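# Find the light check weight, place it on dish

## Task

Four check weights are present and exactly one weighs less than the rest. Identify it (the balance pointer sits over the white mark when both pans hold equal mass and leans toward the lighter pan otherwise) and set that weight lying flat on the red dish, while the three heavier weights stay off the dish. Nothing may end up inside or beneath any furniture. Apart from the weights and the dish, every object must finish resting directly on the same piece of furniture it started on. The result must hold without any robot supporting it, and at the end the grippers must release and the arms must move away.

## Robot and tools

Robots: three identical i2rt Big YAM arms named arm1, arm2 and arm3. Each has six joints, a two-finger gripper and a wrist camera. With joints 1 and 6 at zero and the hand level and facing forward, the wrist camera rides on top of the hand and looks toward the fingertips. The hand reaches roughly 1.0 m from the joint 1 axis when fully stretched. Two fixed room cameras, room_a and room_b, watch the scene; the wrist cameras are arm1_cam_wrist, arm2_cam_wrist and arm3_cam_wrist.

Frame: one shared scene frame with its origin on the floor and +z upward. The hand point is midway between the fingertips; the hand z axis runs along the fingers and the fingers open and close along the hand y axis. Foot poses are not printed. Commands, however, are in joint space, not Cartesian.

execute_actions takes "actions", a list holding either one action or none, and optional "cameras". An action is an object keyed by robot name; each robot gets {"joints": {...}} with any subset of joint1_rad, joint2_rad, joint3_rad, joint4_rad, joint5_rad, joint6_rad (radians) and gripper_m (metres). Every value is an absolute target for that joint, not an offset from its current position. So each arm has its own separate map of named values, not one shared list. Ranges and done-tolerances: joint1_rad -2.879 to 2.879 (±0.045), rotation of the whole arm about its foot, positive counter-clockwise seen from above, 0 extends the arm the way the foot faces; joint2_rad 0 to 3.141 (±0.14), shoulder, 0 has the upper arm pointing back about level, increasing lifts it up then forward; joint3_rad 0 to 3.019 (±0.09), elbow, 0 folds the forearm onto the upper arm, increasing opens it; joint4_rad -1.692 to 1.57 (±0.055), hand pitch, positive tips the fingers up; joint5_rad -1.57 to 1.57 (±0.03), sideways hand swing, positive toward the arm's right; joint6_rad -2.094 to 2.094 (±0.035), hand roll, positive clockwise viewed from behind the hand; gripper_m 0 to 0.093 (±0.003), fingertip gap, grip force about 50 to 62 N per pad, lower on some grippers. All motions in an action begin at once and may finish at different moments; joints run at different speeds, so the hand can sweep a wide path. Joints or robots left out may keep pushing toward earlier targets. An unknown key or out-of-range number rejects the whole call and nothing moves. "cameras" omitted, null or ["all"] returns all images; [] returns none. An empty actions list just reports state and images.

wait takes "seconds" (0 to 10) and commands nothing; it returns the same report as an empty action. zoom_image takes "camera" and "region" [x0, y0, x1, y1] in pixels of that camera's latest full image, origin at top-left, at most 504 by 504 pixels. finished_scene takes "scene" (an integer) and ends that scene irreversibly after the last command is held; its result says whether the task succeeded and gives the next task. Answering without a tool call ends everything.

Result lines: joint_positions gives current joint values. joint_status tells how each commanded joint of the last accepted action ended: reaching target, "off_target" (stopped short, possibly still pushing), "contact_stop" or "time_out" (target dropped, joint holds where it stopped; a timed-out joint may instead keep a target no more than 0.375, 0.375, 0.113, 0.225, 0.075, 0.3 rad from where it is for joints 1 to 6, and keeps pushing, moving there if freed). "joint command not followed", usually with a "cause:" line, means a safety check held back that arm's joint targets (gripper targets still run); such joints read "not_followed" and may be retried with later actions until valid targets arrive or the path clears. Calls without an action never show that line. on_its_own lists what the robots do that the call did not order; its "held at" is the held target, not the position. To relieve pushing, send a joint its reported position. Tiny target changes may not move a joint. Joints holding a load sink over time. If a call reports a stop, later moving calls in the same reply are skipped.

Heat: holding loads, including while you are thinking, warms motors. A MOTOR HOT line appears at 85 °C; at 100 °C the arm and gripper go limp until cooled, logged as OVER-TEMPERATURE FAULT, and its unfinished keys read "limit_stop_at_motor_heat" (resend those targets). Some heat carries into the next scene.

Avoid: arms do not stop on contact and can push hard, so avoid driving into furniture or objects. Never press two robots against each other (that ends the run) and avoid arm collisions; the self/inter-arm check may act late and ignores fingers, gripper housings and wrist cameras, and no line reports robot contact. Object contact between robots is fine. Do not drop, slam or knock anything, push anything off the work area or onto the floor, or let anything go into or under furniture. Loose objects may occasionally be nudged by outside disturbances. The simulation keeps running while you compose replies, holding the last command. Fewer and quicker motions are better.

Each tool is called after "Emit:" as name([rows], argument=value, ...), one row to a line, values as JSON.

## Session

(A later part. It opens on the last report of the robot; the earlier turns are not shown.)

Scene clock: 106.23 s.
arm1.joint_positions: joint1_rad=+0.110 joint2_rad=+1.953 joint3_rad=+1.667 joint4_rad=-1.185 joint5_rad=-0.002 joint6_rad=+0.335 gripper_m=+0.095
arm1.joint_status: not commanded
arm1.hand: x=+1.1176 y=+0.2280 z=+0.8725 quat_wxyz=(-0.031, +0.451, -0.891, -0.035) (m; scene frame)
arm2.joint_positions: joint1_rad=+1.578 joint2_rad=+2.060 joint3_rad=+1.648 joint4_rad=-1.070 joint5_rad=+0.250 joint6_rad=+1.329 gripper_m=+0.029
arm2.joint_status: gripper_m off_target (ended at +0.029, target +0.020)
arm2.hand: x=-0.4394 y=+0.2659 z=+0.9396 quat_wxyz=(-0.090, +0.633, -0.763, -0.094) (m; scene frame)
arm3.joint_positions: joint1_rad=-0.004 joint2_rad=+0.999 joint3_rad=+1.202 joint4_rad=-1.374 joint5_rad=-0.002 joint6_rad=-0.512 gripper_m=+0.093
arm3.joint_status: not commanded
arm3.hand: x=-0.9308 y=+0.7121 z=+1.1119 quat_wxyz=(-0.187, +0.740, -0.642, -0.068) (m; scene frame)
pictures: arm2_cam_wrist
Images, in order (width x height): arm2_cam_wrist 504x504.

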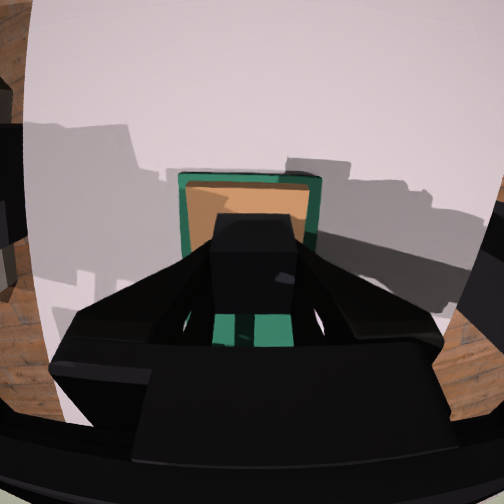

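Emit:
execute_actions([
  {"arm1": {"joints": {"joint6_rad": -0.26}}, "arm2": {"joints": {"joint1_rad": 0.7, "joint2_rad": 1.9, "joint4_rad": -0.95, "joint5_rad": 0.0}}},
], cameras=["room_b"])

Emit:
execute_actions([
  {"arm2": {"joints": {"joint1_rad": -0.75, "joint2_rad": 2.345, "joint4_rad": -0.805}}},
], cameras=["arm2_cam_wrist", "arm1_cam_wrist", "room_a", "room_b"])

Scene clock: 110.90 s.
arm1.joint_positions: joint1_rad=+0.110 joint2_rad=+1.953 joint3_rad=+1.667 joint4_rad=-1.185 joint5_rad=-0.002 joint6_rad=-0.253 gripper_m=+0.095
arm1.joint_status: all done
arm1.hand: x=+1.1176 y=+0.2280 z=+0.8725 quat_wxyz=(-0.039, +0.690, -0.723, -0.025) (m; scene frame)
arm2.joint_positions: joint1_rad=+0.692 joint2_rad=+1.908 joint3_rad=+1.648 joint4_rad=-0.957 joint5_rad=+0.001 joint6_rad=+1.329 gripper_m=+0.029
arm2.joint_status: all done
arm2.hand: x=-0.0546 y=+0.6135 z=+1.0327 quat_wxyz=(+0.004, +0.247, -0.953, -0.174) (m; scene frame)
arm3.joint_positions: joint1_rad=-0.004 joint2_rad=+0.999 joint3_rad=+1.202 joint4_rad=-1.374 joint5_rad=-0.002 joint6_rad=-0.512 gripper_m=+0.093
arm3.joint_status: not commanded
arm3.hand: x=-0.9308 y=+0.7121 z=+1.1119 quat_wxyz=(-0.187, +0.740, -0.642, -0.068) (m; scene frame)
pictures: room_b
Images, in order (width x height): room_b 672x504.

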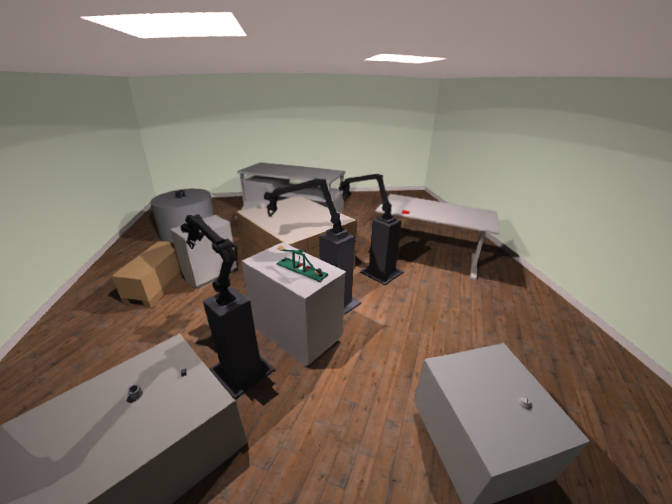

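Scene clock: 112.77 s.
arm1.joint_positions: joint1_rad=+0.110 joint2_rad=+1.953 joint3_rad=+1.667 joint4_rad=-1.185 joint5_rad=-0.002 joint6_rad=-0.253 gripper_m=+0.095
arm1.joint_status: not commanded
arm1.hand: x=+1.1176 y=+0.2280 z=+0.8725 quat_wxyz=(-0.039, +0.690, -0.723, -0.025) (m; scene frame)
arm2.joint_positions: joint1_rad=-0.761 joint2_rad=+2.352 joint3_rad=+1.649 joint4_rad=-0.806 joint5_rad=+0.002 joint6_rad=+1.329 gripper_m=+0.029
arm2.joint_status: all done
arm2.hand: x=+0.7154 y=+0.2113 z=+0.7532 quat_wxyz=(-0.019, -0.455, -0.890, -0.019) (m; scene frame)
arm3.joint_positions: joint1_rad=-0.004 joint2_rad=+0.999 joint3_rad=+1.202 joint4_rad=-1.374 joint5_rad=-0.002 joint6_rad=-0.512 gripper_m=+0.093
arm3.joint_status: not commanded
arm3.hand: x=-0.9308 y=+0.7121 z=+1.1119 quat_wxyz=(-0.187, +0.740, -0.642, -0.068) (m; scene frame)
pictures: arm1_cam_wrist, arm2_cam_wrist, room_a, room_b
Images, in order (width x height): arm1_cam_wrist 504x504, arm2_cam_wrist 504x504, room_a 672x504, room_b 672x504.

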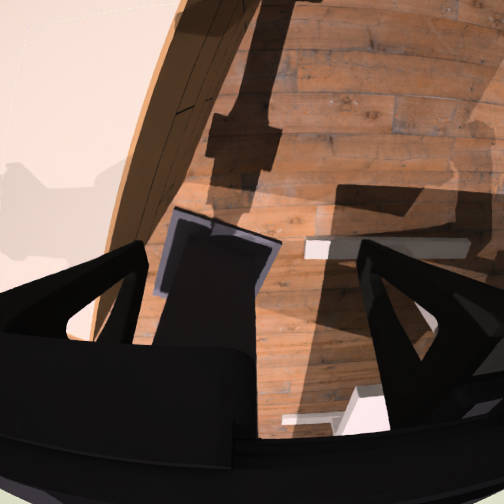

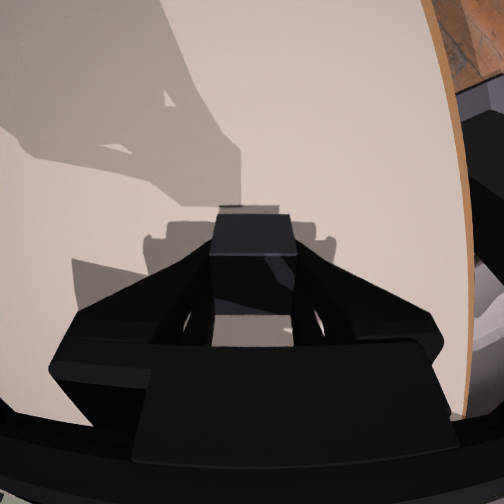

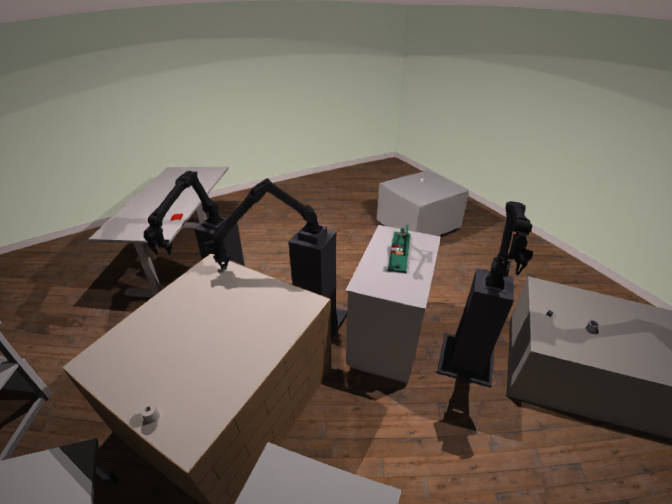

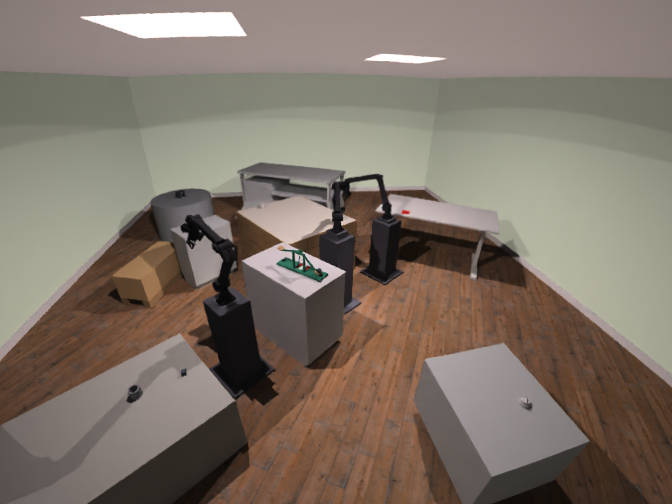

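Emit:
execute_actions([
  {"arm2": {"joints": {"joint2_rad": 2.385}}},
], cameras=["arm2_cam_wrist", "room_a"])

Scene clock: 113.87 s.
arm1.joint_positions: joint1_rad=+0.110 joint2_rad=+1.953 joint3_rad=+1.667 joint4_rad=-1.185 joint5_rad=-0.002 joint6_rad=-0.253 gripper_m=+0.095
arm1.joint_status: not commanded
arm1.hand: x=+1.1176 y=+0.2280 z=+0.8725 quat_wxyz=(-0.039, +0.690, -0.723, -0.025) (m; scene frame)
arm2.joint_positions: joint1_rad=-0.761 joint2_rad=+2.387 joint3_rad=+1.649 joint4_rad=-0.806 joint5_rad=+0.002 joint6_rad=+1.329 gripper_m=+0.029
arm2.joint_status: all done
arm2.hand: x=+0.7061 y=+0.2075 z=+0.7316 quat_wxyz=(-0.008, -0.455, -0.891, -0.006) (m; scene frame)
arm3.joint_positions: joint1_rad=-0.004 joint2_rad=+0.999 joint3_rad=+1.202 joint4_rad=-1.374 joint5_rad=-0.002 joint6_rad=-0.512 gripper_m=+0.093
arm3.joint_status: not commanded
arm3.hand: x=-0.9308 y=+0.7121 z=+1.1119 quat_wxyz=(-0.187, +0.740, -0.642, -0.068) (m; scene frame)
pictures: arm2_cam_wrist, room_a
Images, in order (width x height): arm2_cam_wrist 504x504, room_a 672x504.

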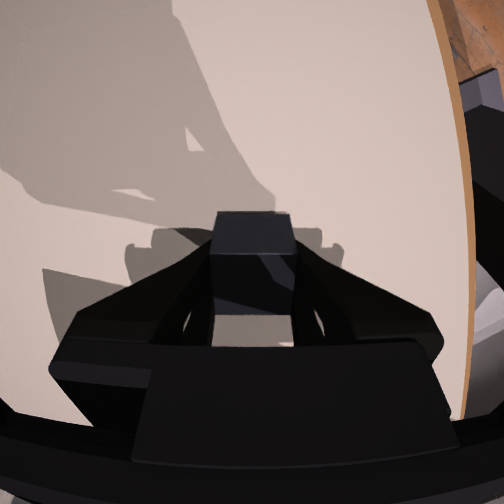

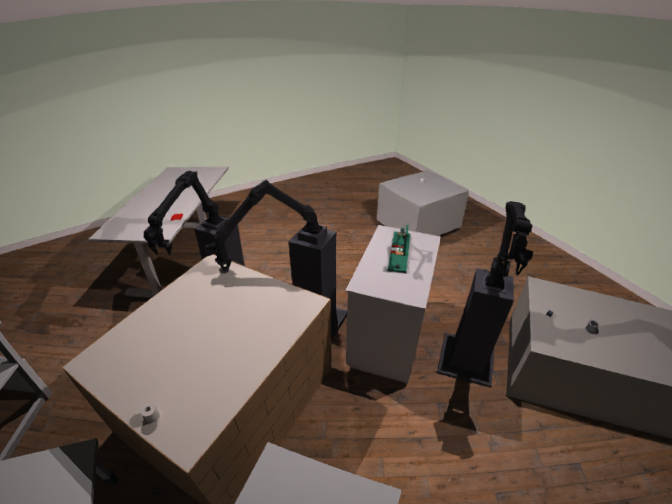

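Emit:
execute_actions([
  {"arm2": {"joints": {"joint2_rad": 2.399}}},
], cameras=["arm2_cam_wrist"])

Scene clock: 114.90 s.
arm1.joint_positions: joint1_rad=+0.110 joint2_rad=+1.953 joint3_rad=+1.667 joint4_rad=-1.185 joint5_rad=-0.002 joint6_rad=-0.253 gripper_m=+0.095
arm1.joint_status: not commanded
arm1.hand: x=+1.1176 y=+0.2280 z=+0.8725 quat_wxyz=(-0.039, +0.690, -0.723, -0.025) (m; scene frame)
arm2.joint_positions: joint1_rad=-0.761 joint2_rad=+2.393 joint3_rad=+1.649 joint4_rad=-0.806 joint5_rad=+0.002 joint6_rad=+1.329 gripper_m=+0.029
arm2.joint_status: all done
arm2.hand: x=+0.7045 y=+0.2068 z=+0.7281 quat_wxyz=(-0.006, -0.455, -0.891, -0.004) (m; scene frame)
arm3.joint_positions: joint1_rad=-0.004 joint2_rad=+0.999 joint3_rad=+1.202 joint4_rad=-1.374 joint5_rad=-0.002 joint6_rad=-0.512 gripper_m=+0.093
arm3.joint_status: not commanded
arm3.hand: x=-0.9308 y=+0.7121 z=+1.1119 quat_wxyz=(-0.187, +0.740, -0.642, -0.068) (m; scene frame)
pictures: arm2_cam_wrist
Images, in order (width x height): arm2_cam_wrist 504x504.

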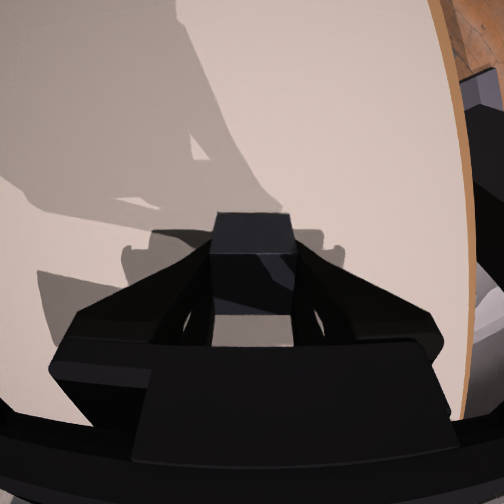

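Emit:
execute_actions([
  {"arm2": {"joints": {"gripper_m": 0.08}}},
], cameras=[])

Emit:
execute_actions([
  {"arm1": {"joints": {"joint1_rad": 0.79, "joint2_rad": 2.055, "joint3_rad": 1.61, "joint4_rad": -1.0}}, "arm2": {"joints": {"joint1_rad": 0.3, "joint2_rad": 1.75}}},
], cameras=["arm1_cam_wrist", "room_a"])

Scene clock: 117.00 s.
arm1.joint_positions: joint1_rad=+0.110 joint2_rad=+1.953 joint3_rad=+1.667 joint4_rad=-1.185 joint5_rad=-0.002 joint6_rad=-0.253 gripper_m=+0.095
arm1.joint_status: not commanded
arm1.hand: x=+1.1176 y=+0.2280 z=+0.8725 quat_wxyz=(-0.039, +0.690, -0.723, -0.025) (m; scene frame)
arm2.joint_positions: joint1_rad=-0.761 joint2_rad=+2.393 joint3_rad=+1.649 joint4_rad=-0.806 joint5_rad=+0.002 joint6_rad=+1.329 gripper_m=+0.080
arm2.joint_status: all done
arm2.hand: x=+0.7045 y=+0.2068 z=+0.7281 quat_wxyz=(-0.006, -0.455, -0.891, -0.004) (m; scene frame)
arm3.joint_positions: joint1_rad=-0.004 joint2_rad=+0.999 joint3_rad=+1.202 joint4_rad=-1.374 joint5_rad=-0.002 joint6_rad=-0.512 gripper_m=+0.093
arm3.joint_status: not commanded
arm3.hand: x=-0.9308 y=+0.7121 z=+1.1119 quat_wxyz=(-0.187, +0.740, -0.642, -0.068) (m; scene frame)
pictures: none
No camera images: the call's "cameras" was empty. Leave "cameras" out to get every camera's image.

Scene clock: 118.67 s.
arm1.joint_positions: joint1_rad=+0.783 joint2_rad=+2.063 joint3_rad=+1.610 joint4_rad=-1.008 joint5_rad=-0.002 joint6_rad=-0.256 gripper_m=+0.095
arm1.joint_status: all done
arm1.hand: x=+0.7048 y=+0.2256 z=+0.7911 quat_wxyz=(-0.032, +0.890, -0.453, -0.042) (m; scene frame)
arm2.joint_positions: joint1_rad=+0.298 joint2_rad=+1.751 joint3_rad=+1.646 joint4_rad=-0.804 joint5_rad=-0.002 joint6_rad=+1.329 gripper_m=+0.080
arm2.joint_status: all done
arm2.hand: x=+0.2079 y=+0.6540 z=+1.1516 quat_wxyz=(-0.056, +0.054, -0.945, -0.318) (m; scene frame)
arm3.joint_positions: joint1_rad=-0.004 joint2_rad=+0.999 joint3_rad=+1.202 joint4_rad=-1.374 joint5_rad=-0.002 joint6_rad=-0.512 gripper_m=+0.093
arm3.joint_status: not commanded
arm3.hand: x=-0.9308 y=+0.7121 z=+1.1119 quat_wxyz=(-0.187, +0.740, -0.642, -0.068) (m; scene frame)
pictures: arm1_cam_wrist, room_a
Images, in order (width x height): arm1_cam_wrist 504x504, room_a 672x504.

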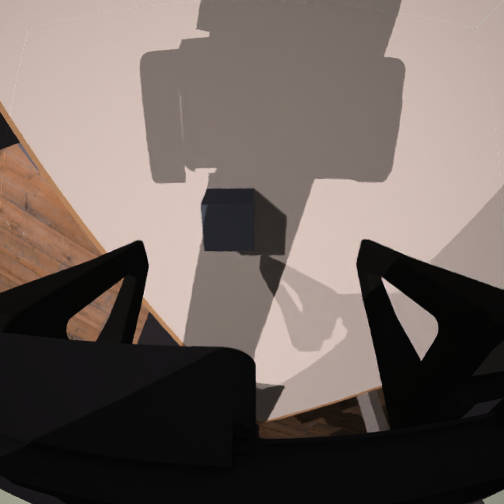

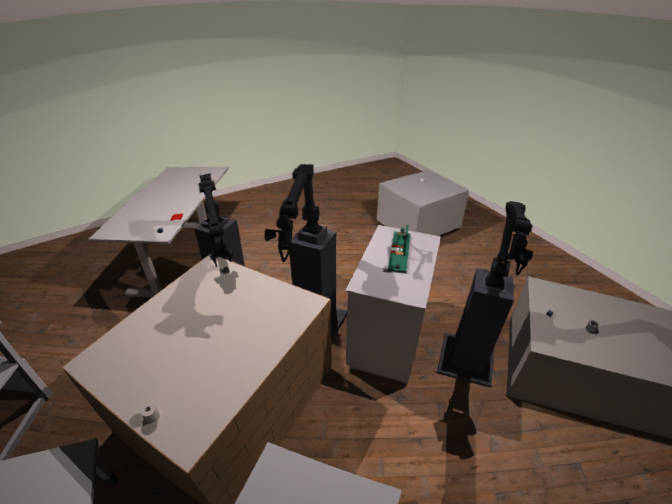

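Emit:
zoom_image(camera="arm1_cam_wrist", region=[168, 160, 336, 290])

Region (168, 160, 336, 290) of arm1_cam_wrist's 504x504 image, scaled by 3.000, with more detail than that image has; it fills the top 390 rows of this view, and the rest is white.

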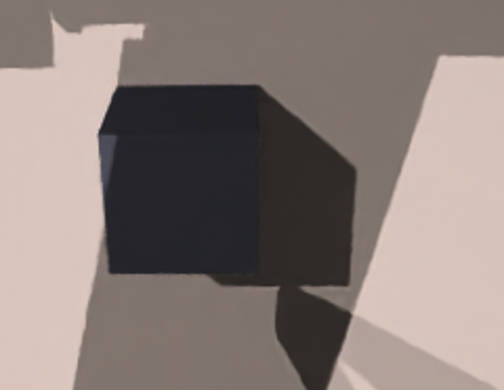

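Emit:
execute_actions([
  {"arm1": {"joints": {"joint1_rad": 0.81, "joint2_rad": 2.164}}, "arm2": {"joints": {"joint2_rad": 1.45, "joint4_rad": -1.1}}},
], cameras=["arm1_cam_wrist"])

Scene clock: 121.33 s.
arm1.joint_positions: joint1_rad=+0.804 joint2_rad=+2.161 joint3_rad=+1.604 joint4_rad=-1.008 joint5_rad=-0.002 joint6_rad=-0.256 gripper_m=+0.095
arm1.joint_status: all done
arm1.hand: x=+0.6988 y=+0.2051 z=+0.7303 quat_wxyz=(+0.002, +0.896, -0.444, -0.003) (m; scene frame)
arm2.joint_positions: joint1_rad=+0.298 joint2_rad=+1.458 joint3_rad=+1.646 joint4_rad=-1.087 joint5_rad=-0.002 joint6_rad=+1.329 gripper_m=+0.080
arm2.joint_status: all done
arm2.hand: x=+0.1944 y=+0.5431 z=+1.2884 quat_wxyz=(-0.057, +0.054, -0.943, -0.322) (m; scene frame)
arm3.joint_positions: joint1_rad=-0.004 joint2_rad=+0.999 joint3_rad=+1.202 joint4_rad=-1.374 joint5_rad=-0.002 joint6_rad=-0.512 gripper_m=+0.093
arm3.joint_status: not commanded
arm3.hand: x=-0.9308 y=+0.7121 z=+1.1119 quat_wxyz=(-0.187, +0.740, -0.642, -0.068) (m; scene frame)
pictures: arm1_cam_wrist
Images, in order (width x height): arm1_cam_wrist 504x504.

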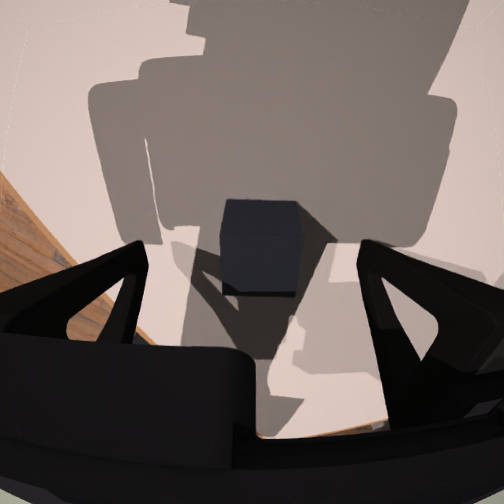

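Emit:
execute_actions(actions=[])

Scene clock: 123.60 s.
arm1.joint_positions: joint1_rad=+0.804 joint2_rad=+2.161 joint3_rad=+1.604 joint4_rad=-1.008 joint5_rad=-0.002 joint6_rad=-0.256 gripper_m=+0.095
arm1.joint_status: all done
arm1.hand: x=+0.6988 y=+0.2051 z=+0.7303 quat_wxyz=(+0.002, +0.896, -0.444, -0.003) (m; scene frame)
arm2.joint_positions: joint1_rad=+0.298 joint2_rad=+1.458 joint3_rad=+1.646 joint4_rad=-1.087 joint5_rad=-0.002 joint6_rad=+1.329 gripper_m=+0.080
arm2.joint_status: all done
arm2.hand: x=+0.1944 y=+0.5431 z=+1.2884 quat_wxyz=(-0.057, +0.054, -0.943, -0.322) (m; scene frame)
arm3.joint_positions: joint1_rad=-0.004 joint2_rad=+0.999 joint3_rad=+1.202 joint4_rad=-1.374 joint5_rad=-0.002 joint6_rad=-0.512 gripper_m=+0.093
arm3.joint_status: not commanded
arm3.hand: x=-0.9308 y=+0.7121 z=+1.1119 quat_wxyz=(-0.187, +0.740, -0.642, -0.068) (m; scene frame)
pictures: arm1_cam_wrist, arm2_cam_wrist, arm3_cam_wrist, room_a, room_b
Images, in order (width x height): arm1_cam_wrist 504x504, arm2_cam_wrist 504x504, arm3_cam_wrist 504x504, room_a 672x504, room_b 672x504.

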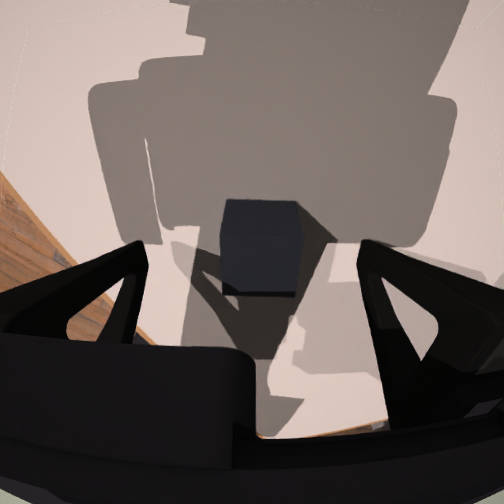

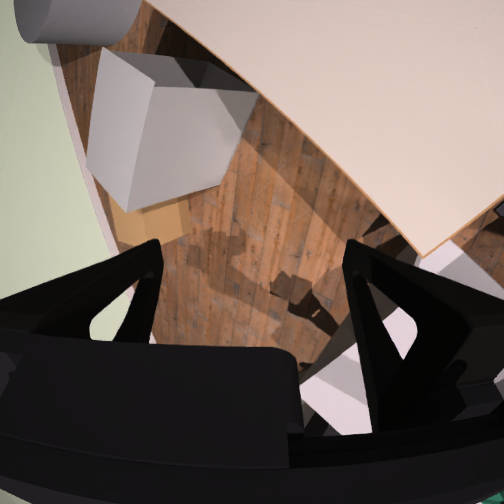

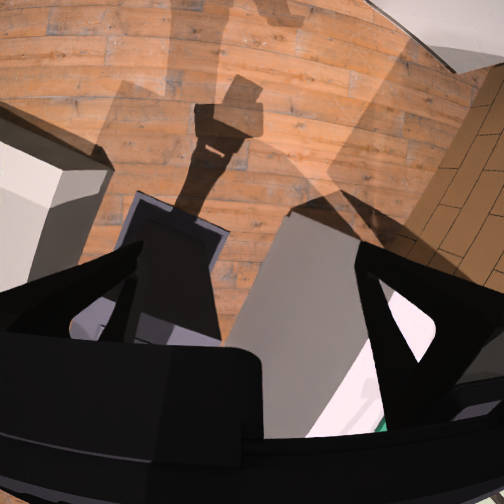

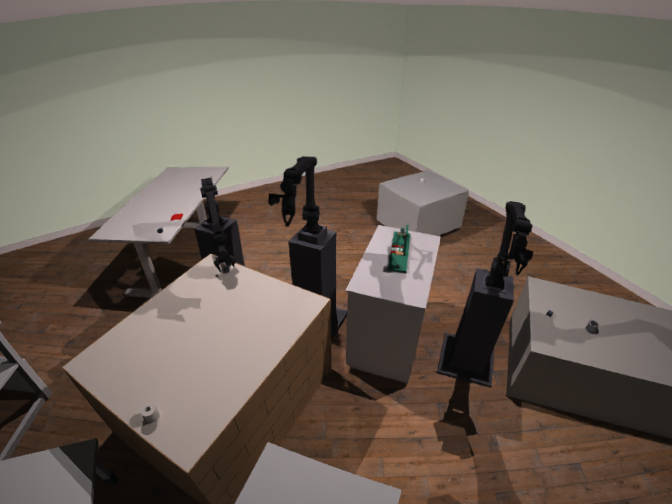

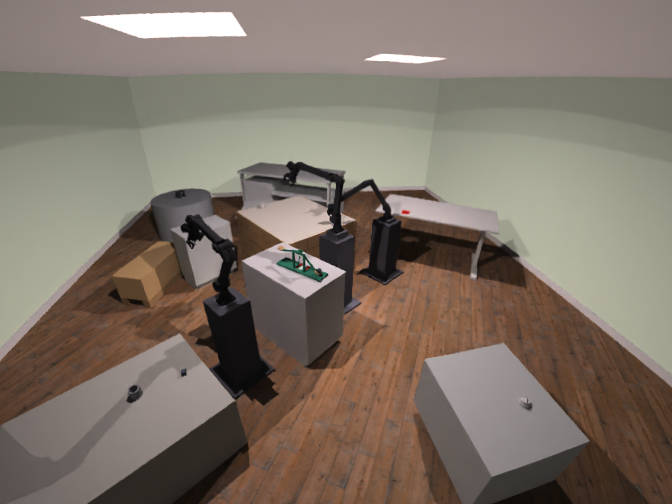

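Emit:
execute_actions([
  {"arm1": {"joints": {"gripper_m": 0.02}}},
], cameras=["arm1_cam_wrist"])

Scene clock: 124.43 s.
arm1.joint_positions: joint1_rad=+0.804 joint2_rad=+2.161 joint3_rad=+1.604 joint4_rad=-1.008 joint5_rad=-0.001 joint6_rad=-0.256 gripper_m=+0.029
arm1.joint_status: gripper_m off_target (ended at +0.029, target +0.020)
arm1.hand: x=+0.6990 y=+0.2052 z=+0.7303 quat_wxyz=(+0.002, +0.896, -0.444, -0.003) (m; scene frame)
arm2.joint_positions: joint1_rad=+0.298 joint2_rad=+1.458 joint3_rad=+1.646 joint4_rad=-1.087 joint5_rad=-0.002 joint6_rad=+1.329 gripper_m=+0.080
arm2.joint_status: not commanded
arm2.hand: x=+0.1944 y=+0.5431 z=+1.2884 quat_wxyz=(-0.057, +0.054, -0.943, -0.322) (m; scene frame)
arm3.joint_positions: joint1_rad=-0.004 joint2_rad=+0.999 joint3_rad=+1.202 joint4_rad=-1.374 joint5_rad=-0.002 joint6_rad=-0.512 gripper_m=+0.093
arm3.joint_status: not commanded
arm3.hand: x=-0.9308 y=+0.7121 z=+1.1119 quat_wxyz=(-0.187, +0.740, -0.642, -0.068) (m; scene frame)
pictures: arm1_cam_wrist
Images, in order (width x height): arm1_cam_wrist 504x504.

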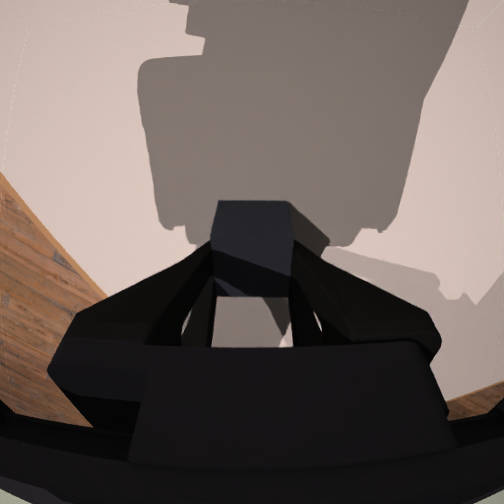

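Emit:
execute_actions([
  {"arm1": {"joints": {"joint1_rad": 0.05, "joint2_rad": 1.58}}},
], cameras=[])

Emit:
execute_actions([
  {"arm1": {"joints": {"joint1_rad": -1.55, "joint2_rad": 1.58, "joint3_rad": 1.005, "joint4_rad": -0.787, "joint6_rad": 0.0}}},
], cameras=["arm1_cam_wrist", "room_a"])

Scene clock: 128.67 s.
arm1.joint_positions: joint1_rad=+0.045 joint2_rad=+1.584 joint3_rad=+1.597 joint4_rad=-1.003 joint5_rad=+0.002 joint6_rad=-0.256 gripper_m=+0.029
arm1.joint_status: all done
arm1.hand: x=+1.1554 y=+0.2108 z=+1.0764 quat_wxyz=(-0.252, +0.640, -0.714, -0.129) (m; scene frame)
arm2.joint_positions: joint1_rad=+0.298 joint2_rad=+1.458 joint3_rad=+1.646 joint4_rad=-1.087 joint5_rad=-0.002 joint6_rad=+1.329 gripper_m=+0.080
arm2.joint_status: not commanded
arm2.hand: x=+0.1944 y=+0.5431 z=+1.2884 quat_wxyz=(-0.057, +0.054, -0.943, -0.322) (m; scene frame)
arm3.joint_positions: joint1_rad=-0.004 joint2_rad=+0.999 joint3_rad=+1.202 joint4_rad=-1.374 joint5_rad=-0.002 joint6_rad=-0.512 gripper_m=+0.093
arm3.joint_status: not commanded
arm3.hand: x=-0.9308 y=+0.7121 z=+1.1119 quat_wxyz=(-0.187, +0.740, -0.642, -0.068) (m; scene frame)
pictures: none
No camera images: the call's "cameras" was empty. Leave "cameras" out to get every camera's image.

Scene clock: 130.50 s.
arm1.joint_positions: joint1_rad=-1.555 joint2_rad=+1.594 joint3_rad=+1.006 joint4_rad=-0.799 joint5_rad=+0.001 joint6_rad=-0.006 gripper_m=+0.029
arm1.joint_status: all done
arm1.hand: x=+1.3610 y=-0.5392 z=+0.8258 quat_wxyz=(-0.088, -0.192, -0.977, +0.022) (m; scene frame)
arm2.joint_positions: joint1_rad=+0.298 joint2_rad=+1.458 joint3_rad=+1.646 joint4_rad=-1.087 joint5_rad=-0.002 joint6_rad=+1.329 gripper_m=+0.080
arm2.joint_status: not commanded
arm2.hand: x=+0.1944 y=+0.5431 z=+1.2884 quat_wxyz=(-0.057, +0.054, -0.943, -0.322) (m; scene frame)
arm3.joint_positions: joint1_rad=-0.004 joint2_rad=+0.999 joint3_rad=+1.202 joint4_rad=-1.374 joint5_rad=-0.002 joint6_rad=-0.512 gripper_m=+0.093
arm3.joint_status: not commanded
arm3.hand: x=-0.9308 y=+0.7121 z=+1.1119 quat_wxyz=(-0.187, +0.740, -0.642, -0.068) (m; scene frame)
pictures: arm1_cam_wrist, room_a
Images, in order (width x height): arm1_cam_wrist 504x504, room_a 672x504.

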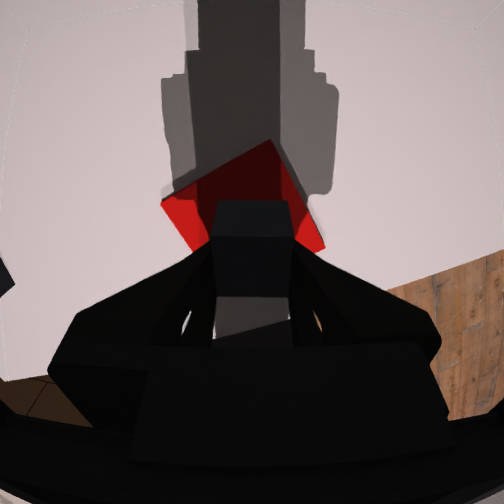

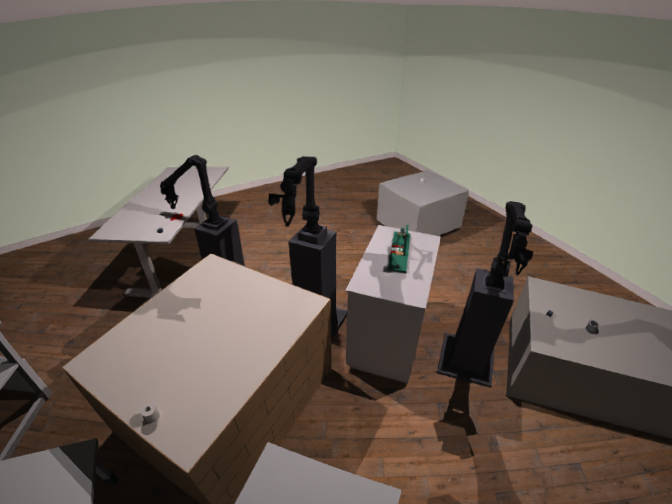

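Emit:
execute_actions([
  {"arm1": {"joints": {"joint1_rad": -1.535, "joint2_rad": 1.735}}},
], cameras=["arm1_cam_wrist"])

Scene clock: 134.43 s.
arm1.joint_positions: joint1_rad=-1.545 joint2_rad=+1.746 joint3_rad=+0.995 joint4_rad=-0.799 joint5_rad=+0.001 joint6_rad=-0.006 gripper_m=+0.029
arm1.joint_status: all done
arm1.hand: x=+1.3418 y=-0.5269 z=+0.7568 quat_wxyz=(-0.008, -0.188, -0.982, +0.005) (m; scene frame)
arm2.joint_positions: joint1_rad=+0.298 joint2_rad=+1.458 joint3_rad=+1.646 joint4_rad=-1.087 joint5_rad=-0.002 joint6_rad=+1.329 gripper_m=+0.080
arm2.joint_status: not commanded
arm2.hand: x=+0.1944 y=+0.5431 z=+1.2884 quat_wxyz=(-0.057, +0.054, -0.943, -0.322) (m; scene frame)
arm3.joint_positions: joint1_rad=-0.004 joint2_rad=+0.999 joint3_rad=+1.202 joint4_rad=-1.374 joint5_rad=-0.002 joint6_rad=-0.512 gripper_m=+0.093
arm3.joint_status: not commanded
arm3.hand: x=-0.9308 y=+0.7121 z=+1.1119 quat_wxyz=(-0.187, +0.740, -0.642, -0.068) (m; scene frame)
pictures: arm1_cam_wrist
Images, in order (width x height): arm1_cam_wrist 504x504.

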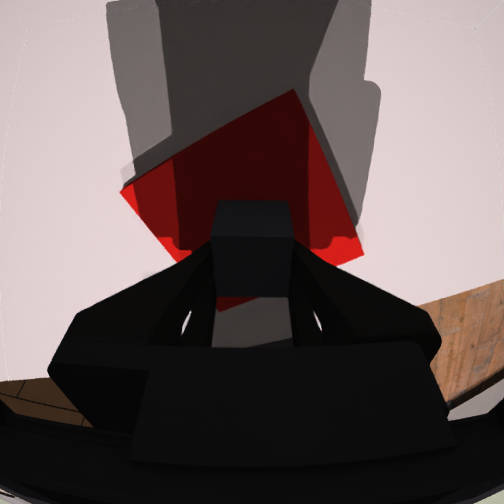

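Emit:
zoom_image(camera="arm1_cam_wrist", region=[100, 70, 400, 330])

Region (100, 70, 400, 330) of arm1_cam_wrist's 504x504 image, scaled by 1.680, with more detail than that image has; it fills the top 437 rows of this view, and the rest is white.

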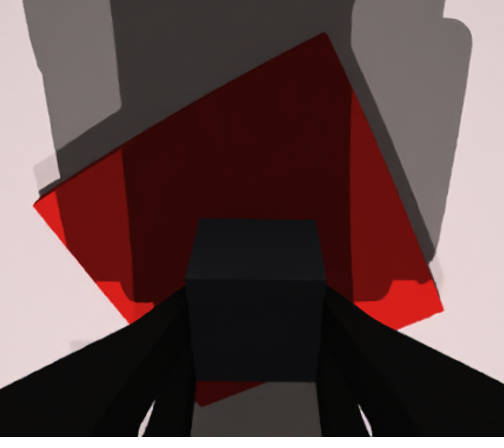

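Emit:
execute_actions([
  {"arm1": {"joints": {"joint2_rad": 1.748}}},
], cameras=["arm1_cam_wrist"])

Scene clock: 136.97 s.
arm1.joint_positions: joint1_rad=-1.545 joint2_rad=+1.746 joint3_rad=+0.995 joint4_rad=-0.799 joint5_rad=+0.001 joint6_rad=-0.006 gripper_m=+0.029
arm1.joint_status: all done
arm1.hand: x=+1.3418 y=-0.5269 z=+0.7568 quat_wxyz=(-0.008, -0.188, -0.982, +0.005) (m; scene frame)
arm2.joint_positions: joint1_rad=+0.298 joint2_rad=+1.458 joint3_rad=+1.646 joint4_rad=-1.087 joint5_rad=-0.002 joint6_rad=+1.329 gripper_m=+0.080
arm2.joint_status: not commanded
arm2.hand: x=+0.1944 y=+0.5431 z=+1.2884 quat_wxyz=(-0.057, +0.054, -0.943, -0.322) (m; scene frame)
arm3.joint_positions: joint1_rad=-0.004 joint2_rad=+0.999 joint3_rad=+1.202 joint4_rad=-1.374 joint5_rad=-0.002 joint6_rad=-0.512 gripper_m=+0.093
arm3.joint_status: not commanded
arm3.hand: x=-0.9308 y=+0.7121 z=+1.1119 quat_wxyz=(-0.187, +0.740, -0.642, -0.068) (m; scene frame)
pictures: arm1_cam_wrist
Images, in order (width x height): arm1_cam_wrist 504x504.

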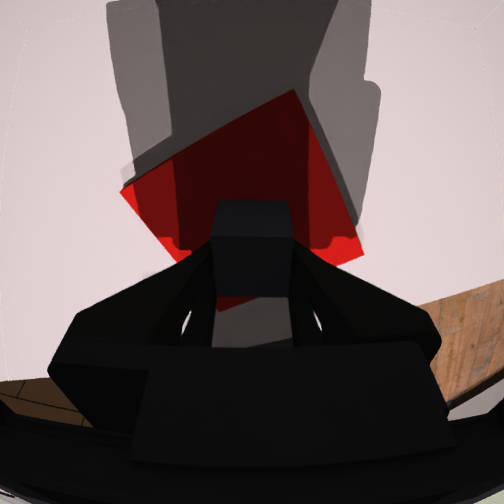

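Emit:
execute_actions([
  {"arm1": {"joints": {"gripper_m": 0.06}}},
], cameras=["arm1_cam_wrist"])

Scene clock: 137.73 s.
arm1.joint_positions: joint1_rad=-1.545 joint2_rad=+1.746 joint3_rad=+0.995 joint4_rad=-0.799 joint5_rad=+0.001 joint6_rad=-0.006 gripper_m=+0.060
arm1.joint_status: all done
arm1.hand: x=+1.3418 y=-0.5269 z=+0.7568 quat_wxyz=(-0.008, -0.188, -0.982, +0.005) (m; scene frame)
arm2.joint_positions: joint1_rad=+0.298 joint2_rad=+1.458 joint3_rad=+1.646 joint4_rad=-1.087 joint5_rad=-0.002 joint6_rad=+1.329 gripper_m=+0.080
arm2.joint_status: not commanded
arm2.hand: x=+0.1944 y=+0.5431 z=+1.2884 quat_wxyz=(-0.057, +0.054, -0.943, -0.322) (m; scene frame)
arm3.joint_positions: joint1_rad=-0.004 joint2_rad=+0.999 joint3_rad=+1.202 joint4_rad=-1.374 joint5_rad=-0.002 joint6_rad=-0.512 gripper_m=+0.093
arm3.joint_status: not commanded
arm3.hand: x=-0.9308 y=+0.7121 z=+1.1119 quat_wxyz=(-0.187, +0.740, -0.642, -0.068) (m; scene frame)
pictures: arm1_cam_wrist
Images, in order (width x height): arm1_cam_wrist 504x504.

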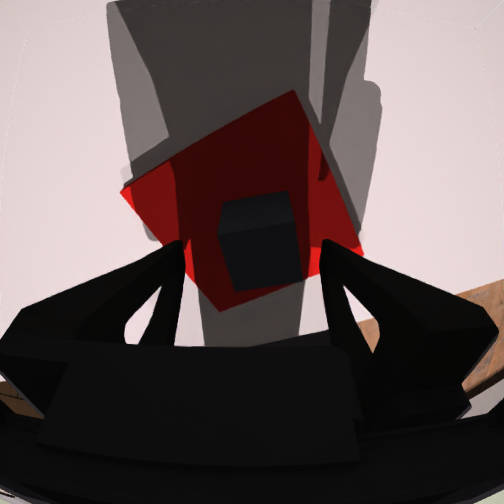

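Emit:
execute_actions([
  {"arm1": {"joints": {"joint2_rad": 1.4}}},
])

Scene clock: 139.17 s.
arm1.joint_positions: joint1_rad=-1.545 joint2_rad=+1.387 joint3_rad=+0.995 joint4_rad=-0.799 joint5_rad=+0.001 joint6_rad=-0.006 gripper_m=+0.060
arm1.joint_status: all done
arm1.hand: x=+1.3653 y=-0.5352 z=+0.9127 quat_wxyz=(-0.184, -0.184, -0.965, +0.040) (m; scene frame)
arm2.joint_positions: joint1_rad=+0.298 joint2_rad=+1.458 joint3_rad=+1.646 joint4_rad=-1.087 joint5_rad=-0.002 joint6_rad=+1.329 gripper_m=+0.080
arm2.joint_status: not commanded
arm2.hand: x=+0.1944 y=+0.5431 z=+1.2884 quat_wxyz=(-0.057, +0.054, -0.943, -0.322) (m; scene frame)
arm3.joint_positions: joint1_rad=-0.004 joint2_rad=+0.999 joint3_rad=+1.202 joint4_rad=-1.374 joint5_rad=-0.002 joint6_rad=-0.512 gripper_m=+0.093
arm3.joint_status: not commanded
arm3.hand: x=-0.9308 y=+0.7121 z=+1.1119 quat_wxyz=(-0.187, +0.740, -0.642, -0.068) (m; scene frame)
pictures: arm1_cam_wrist, arm2_cam_wrist, arm3_cam_wrist, room_a, room_b
Images, in order (width x height): arm1_cam_wrist 504x504, arm2_cam_wrist 504x504, arm3_cam_wrist 504x504, room_a 672x504, room_b 672x504.

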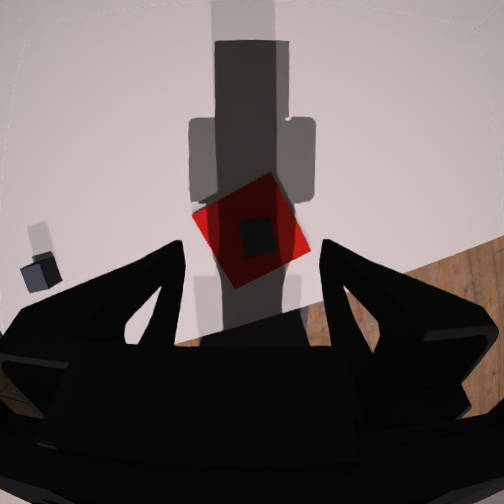

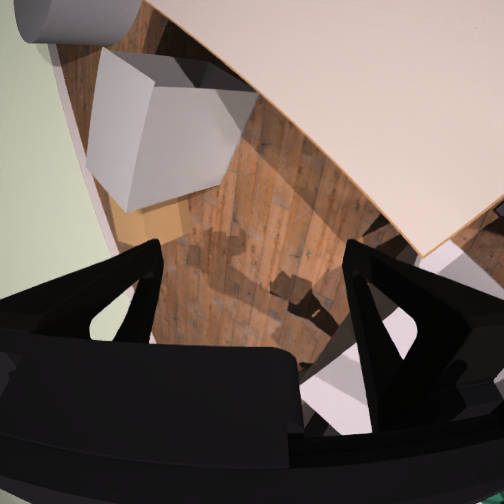

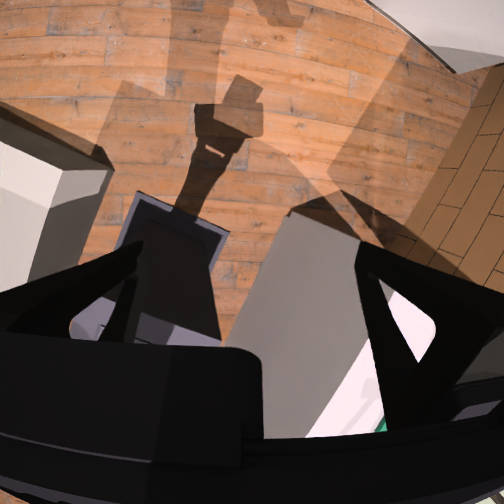

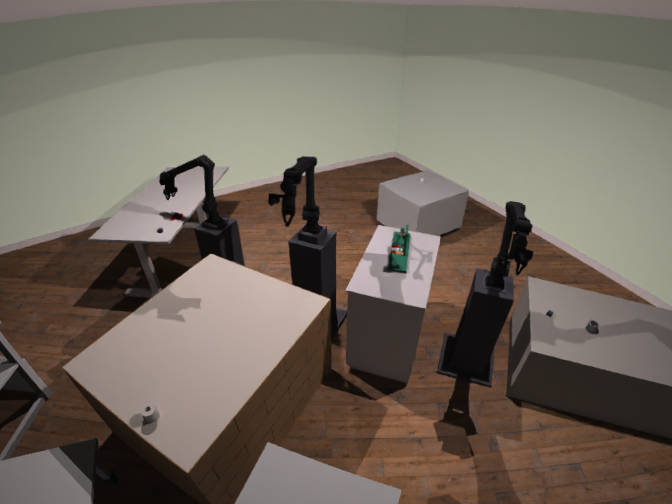

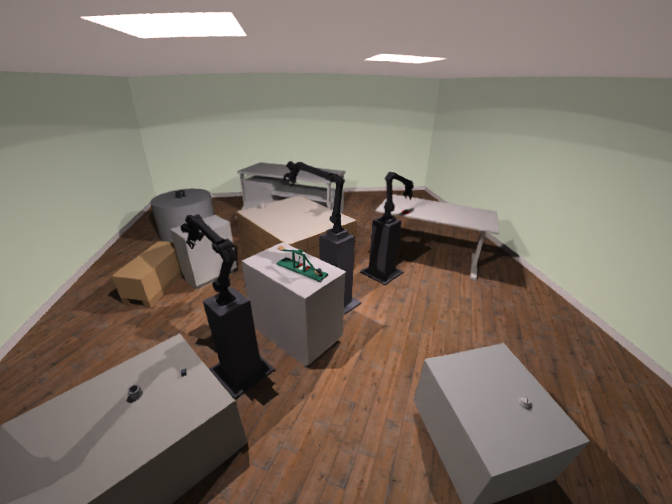

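The cube sits on the dish and the arm is clear, so I'm ending scene 1.

Emit:
finished_scene(scene=1)

The scene is finished: the task was done.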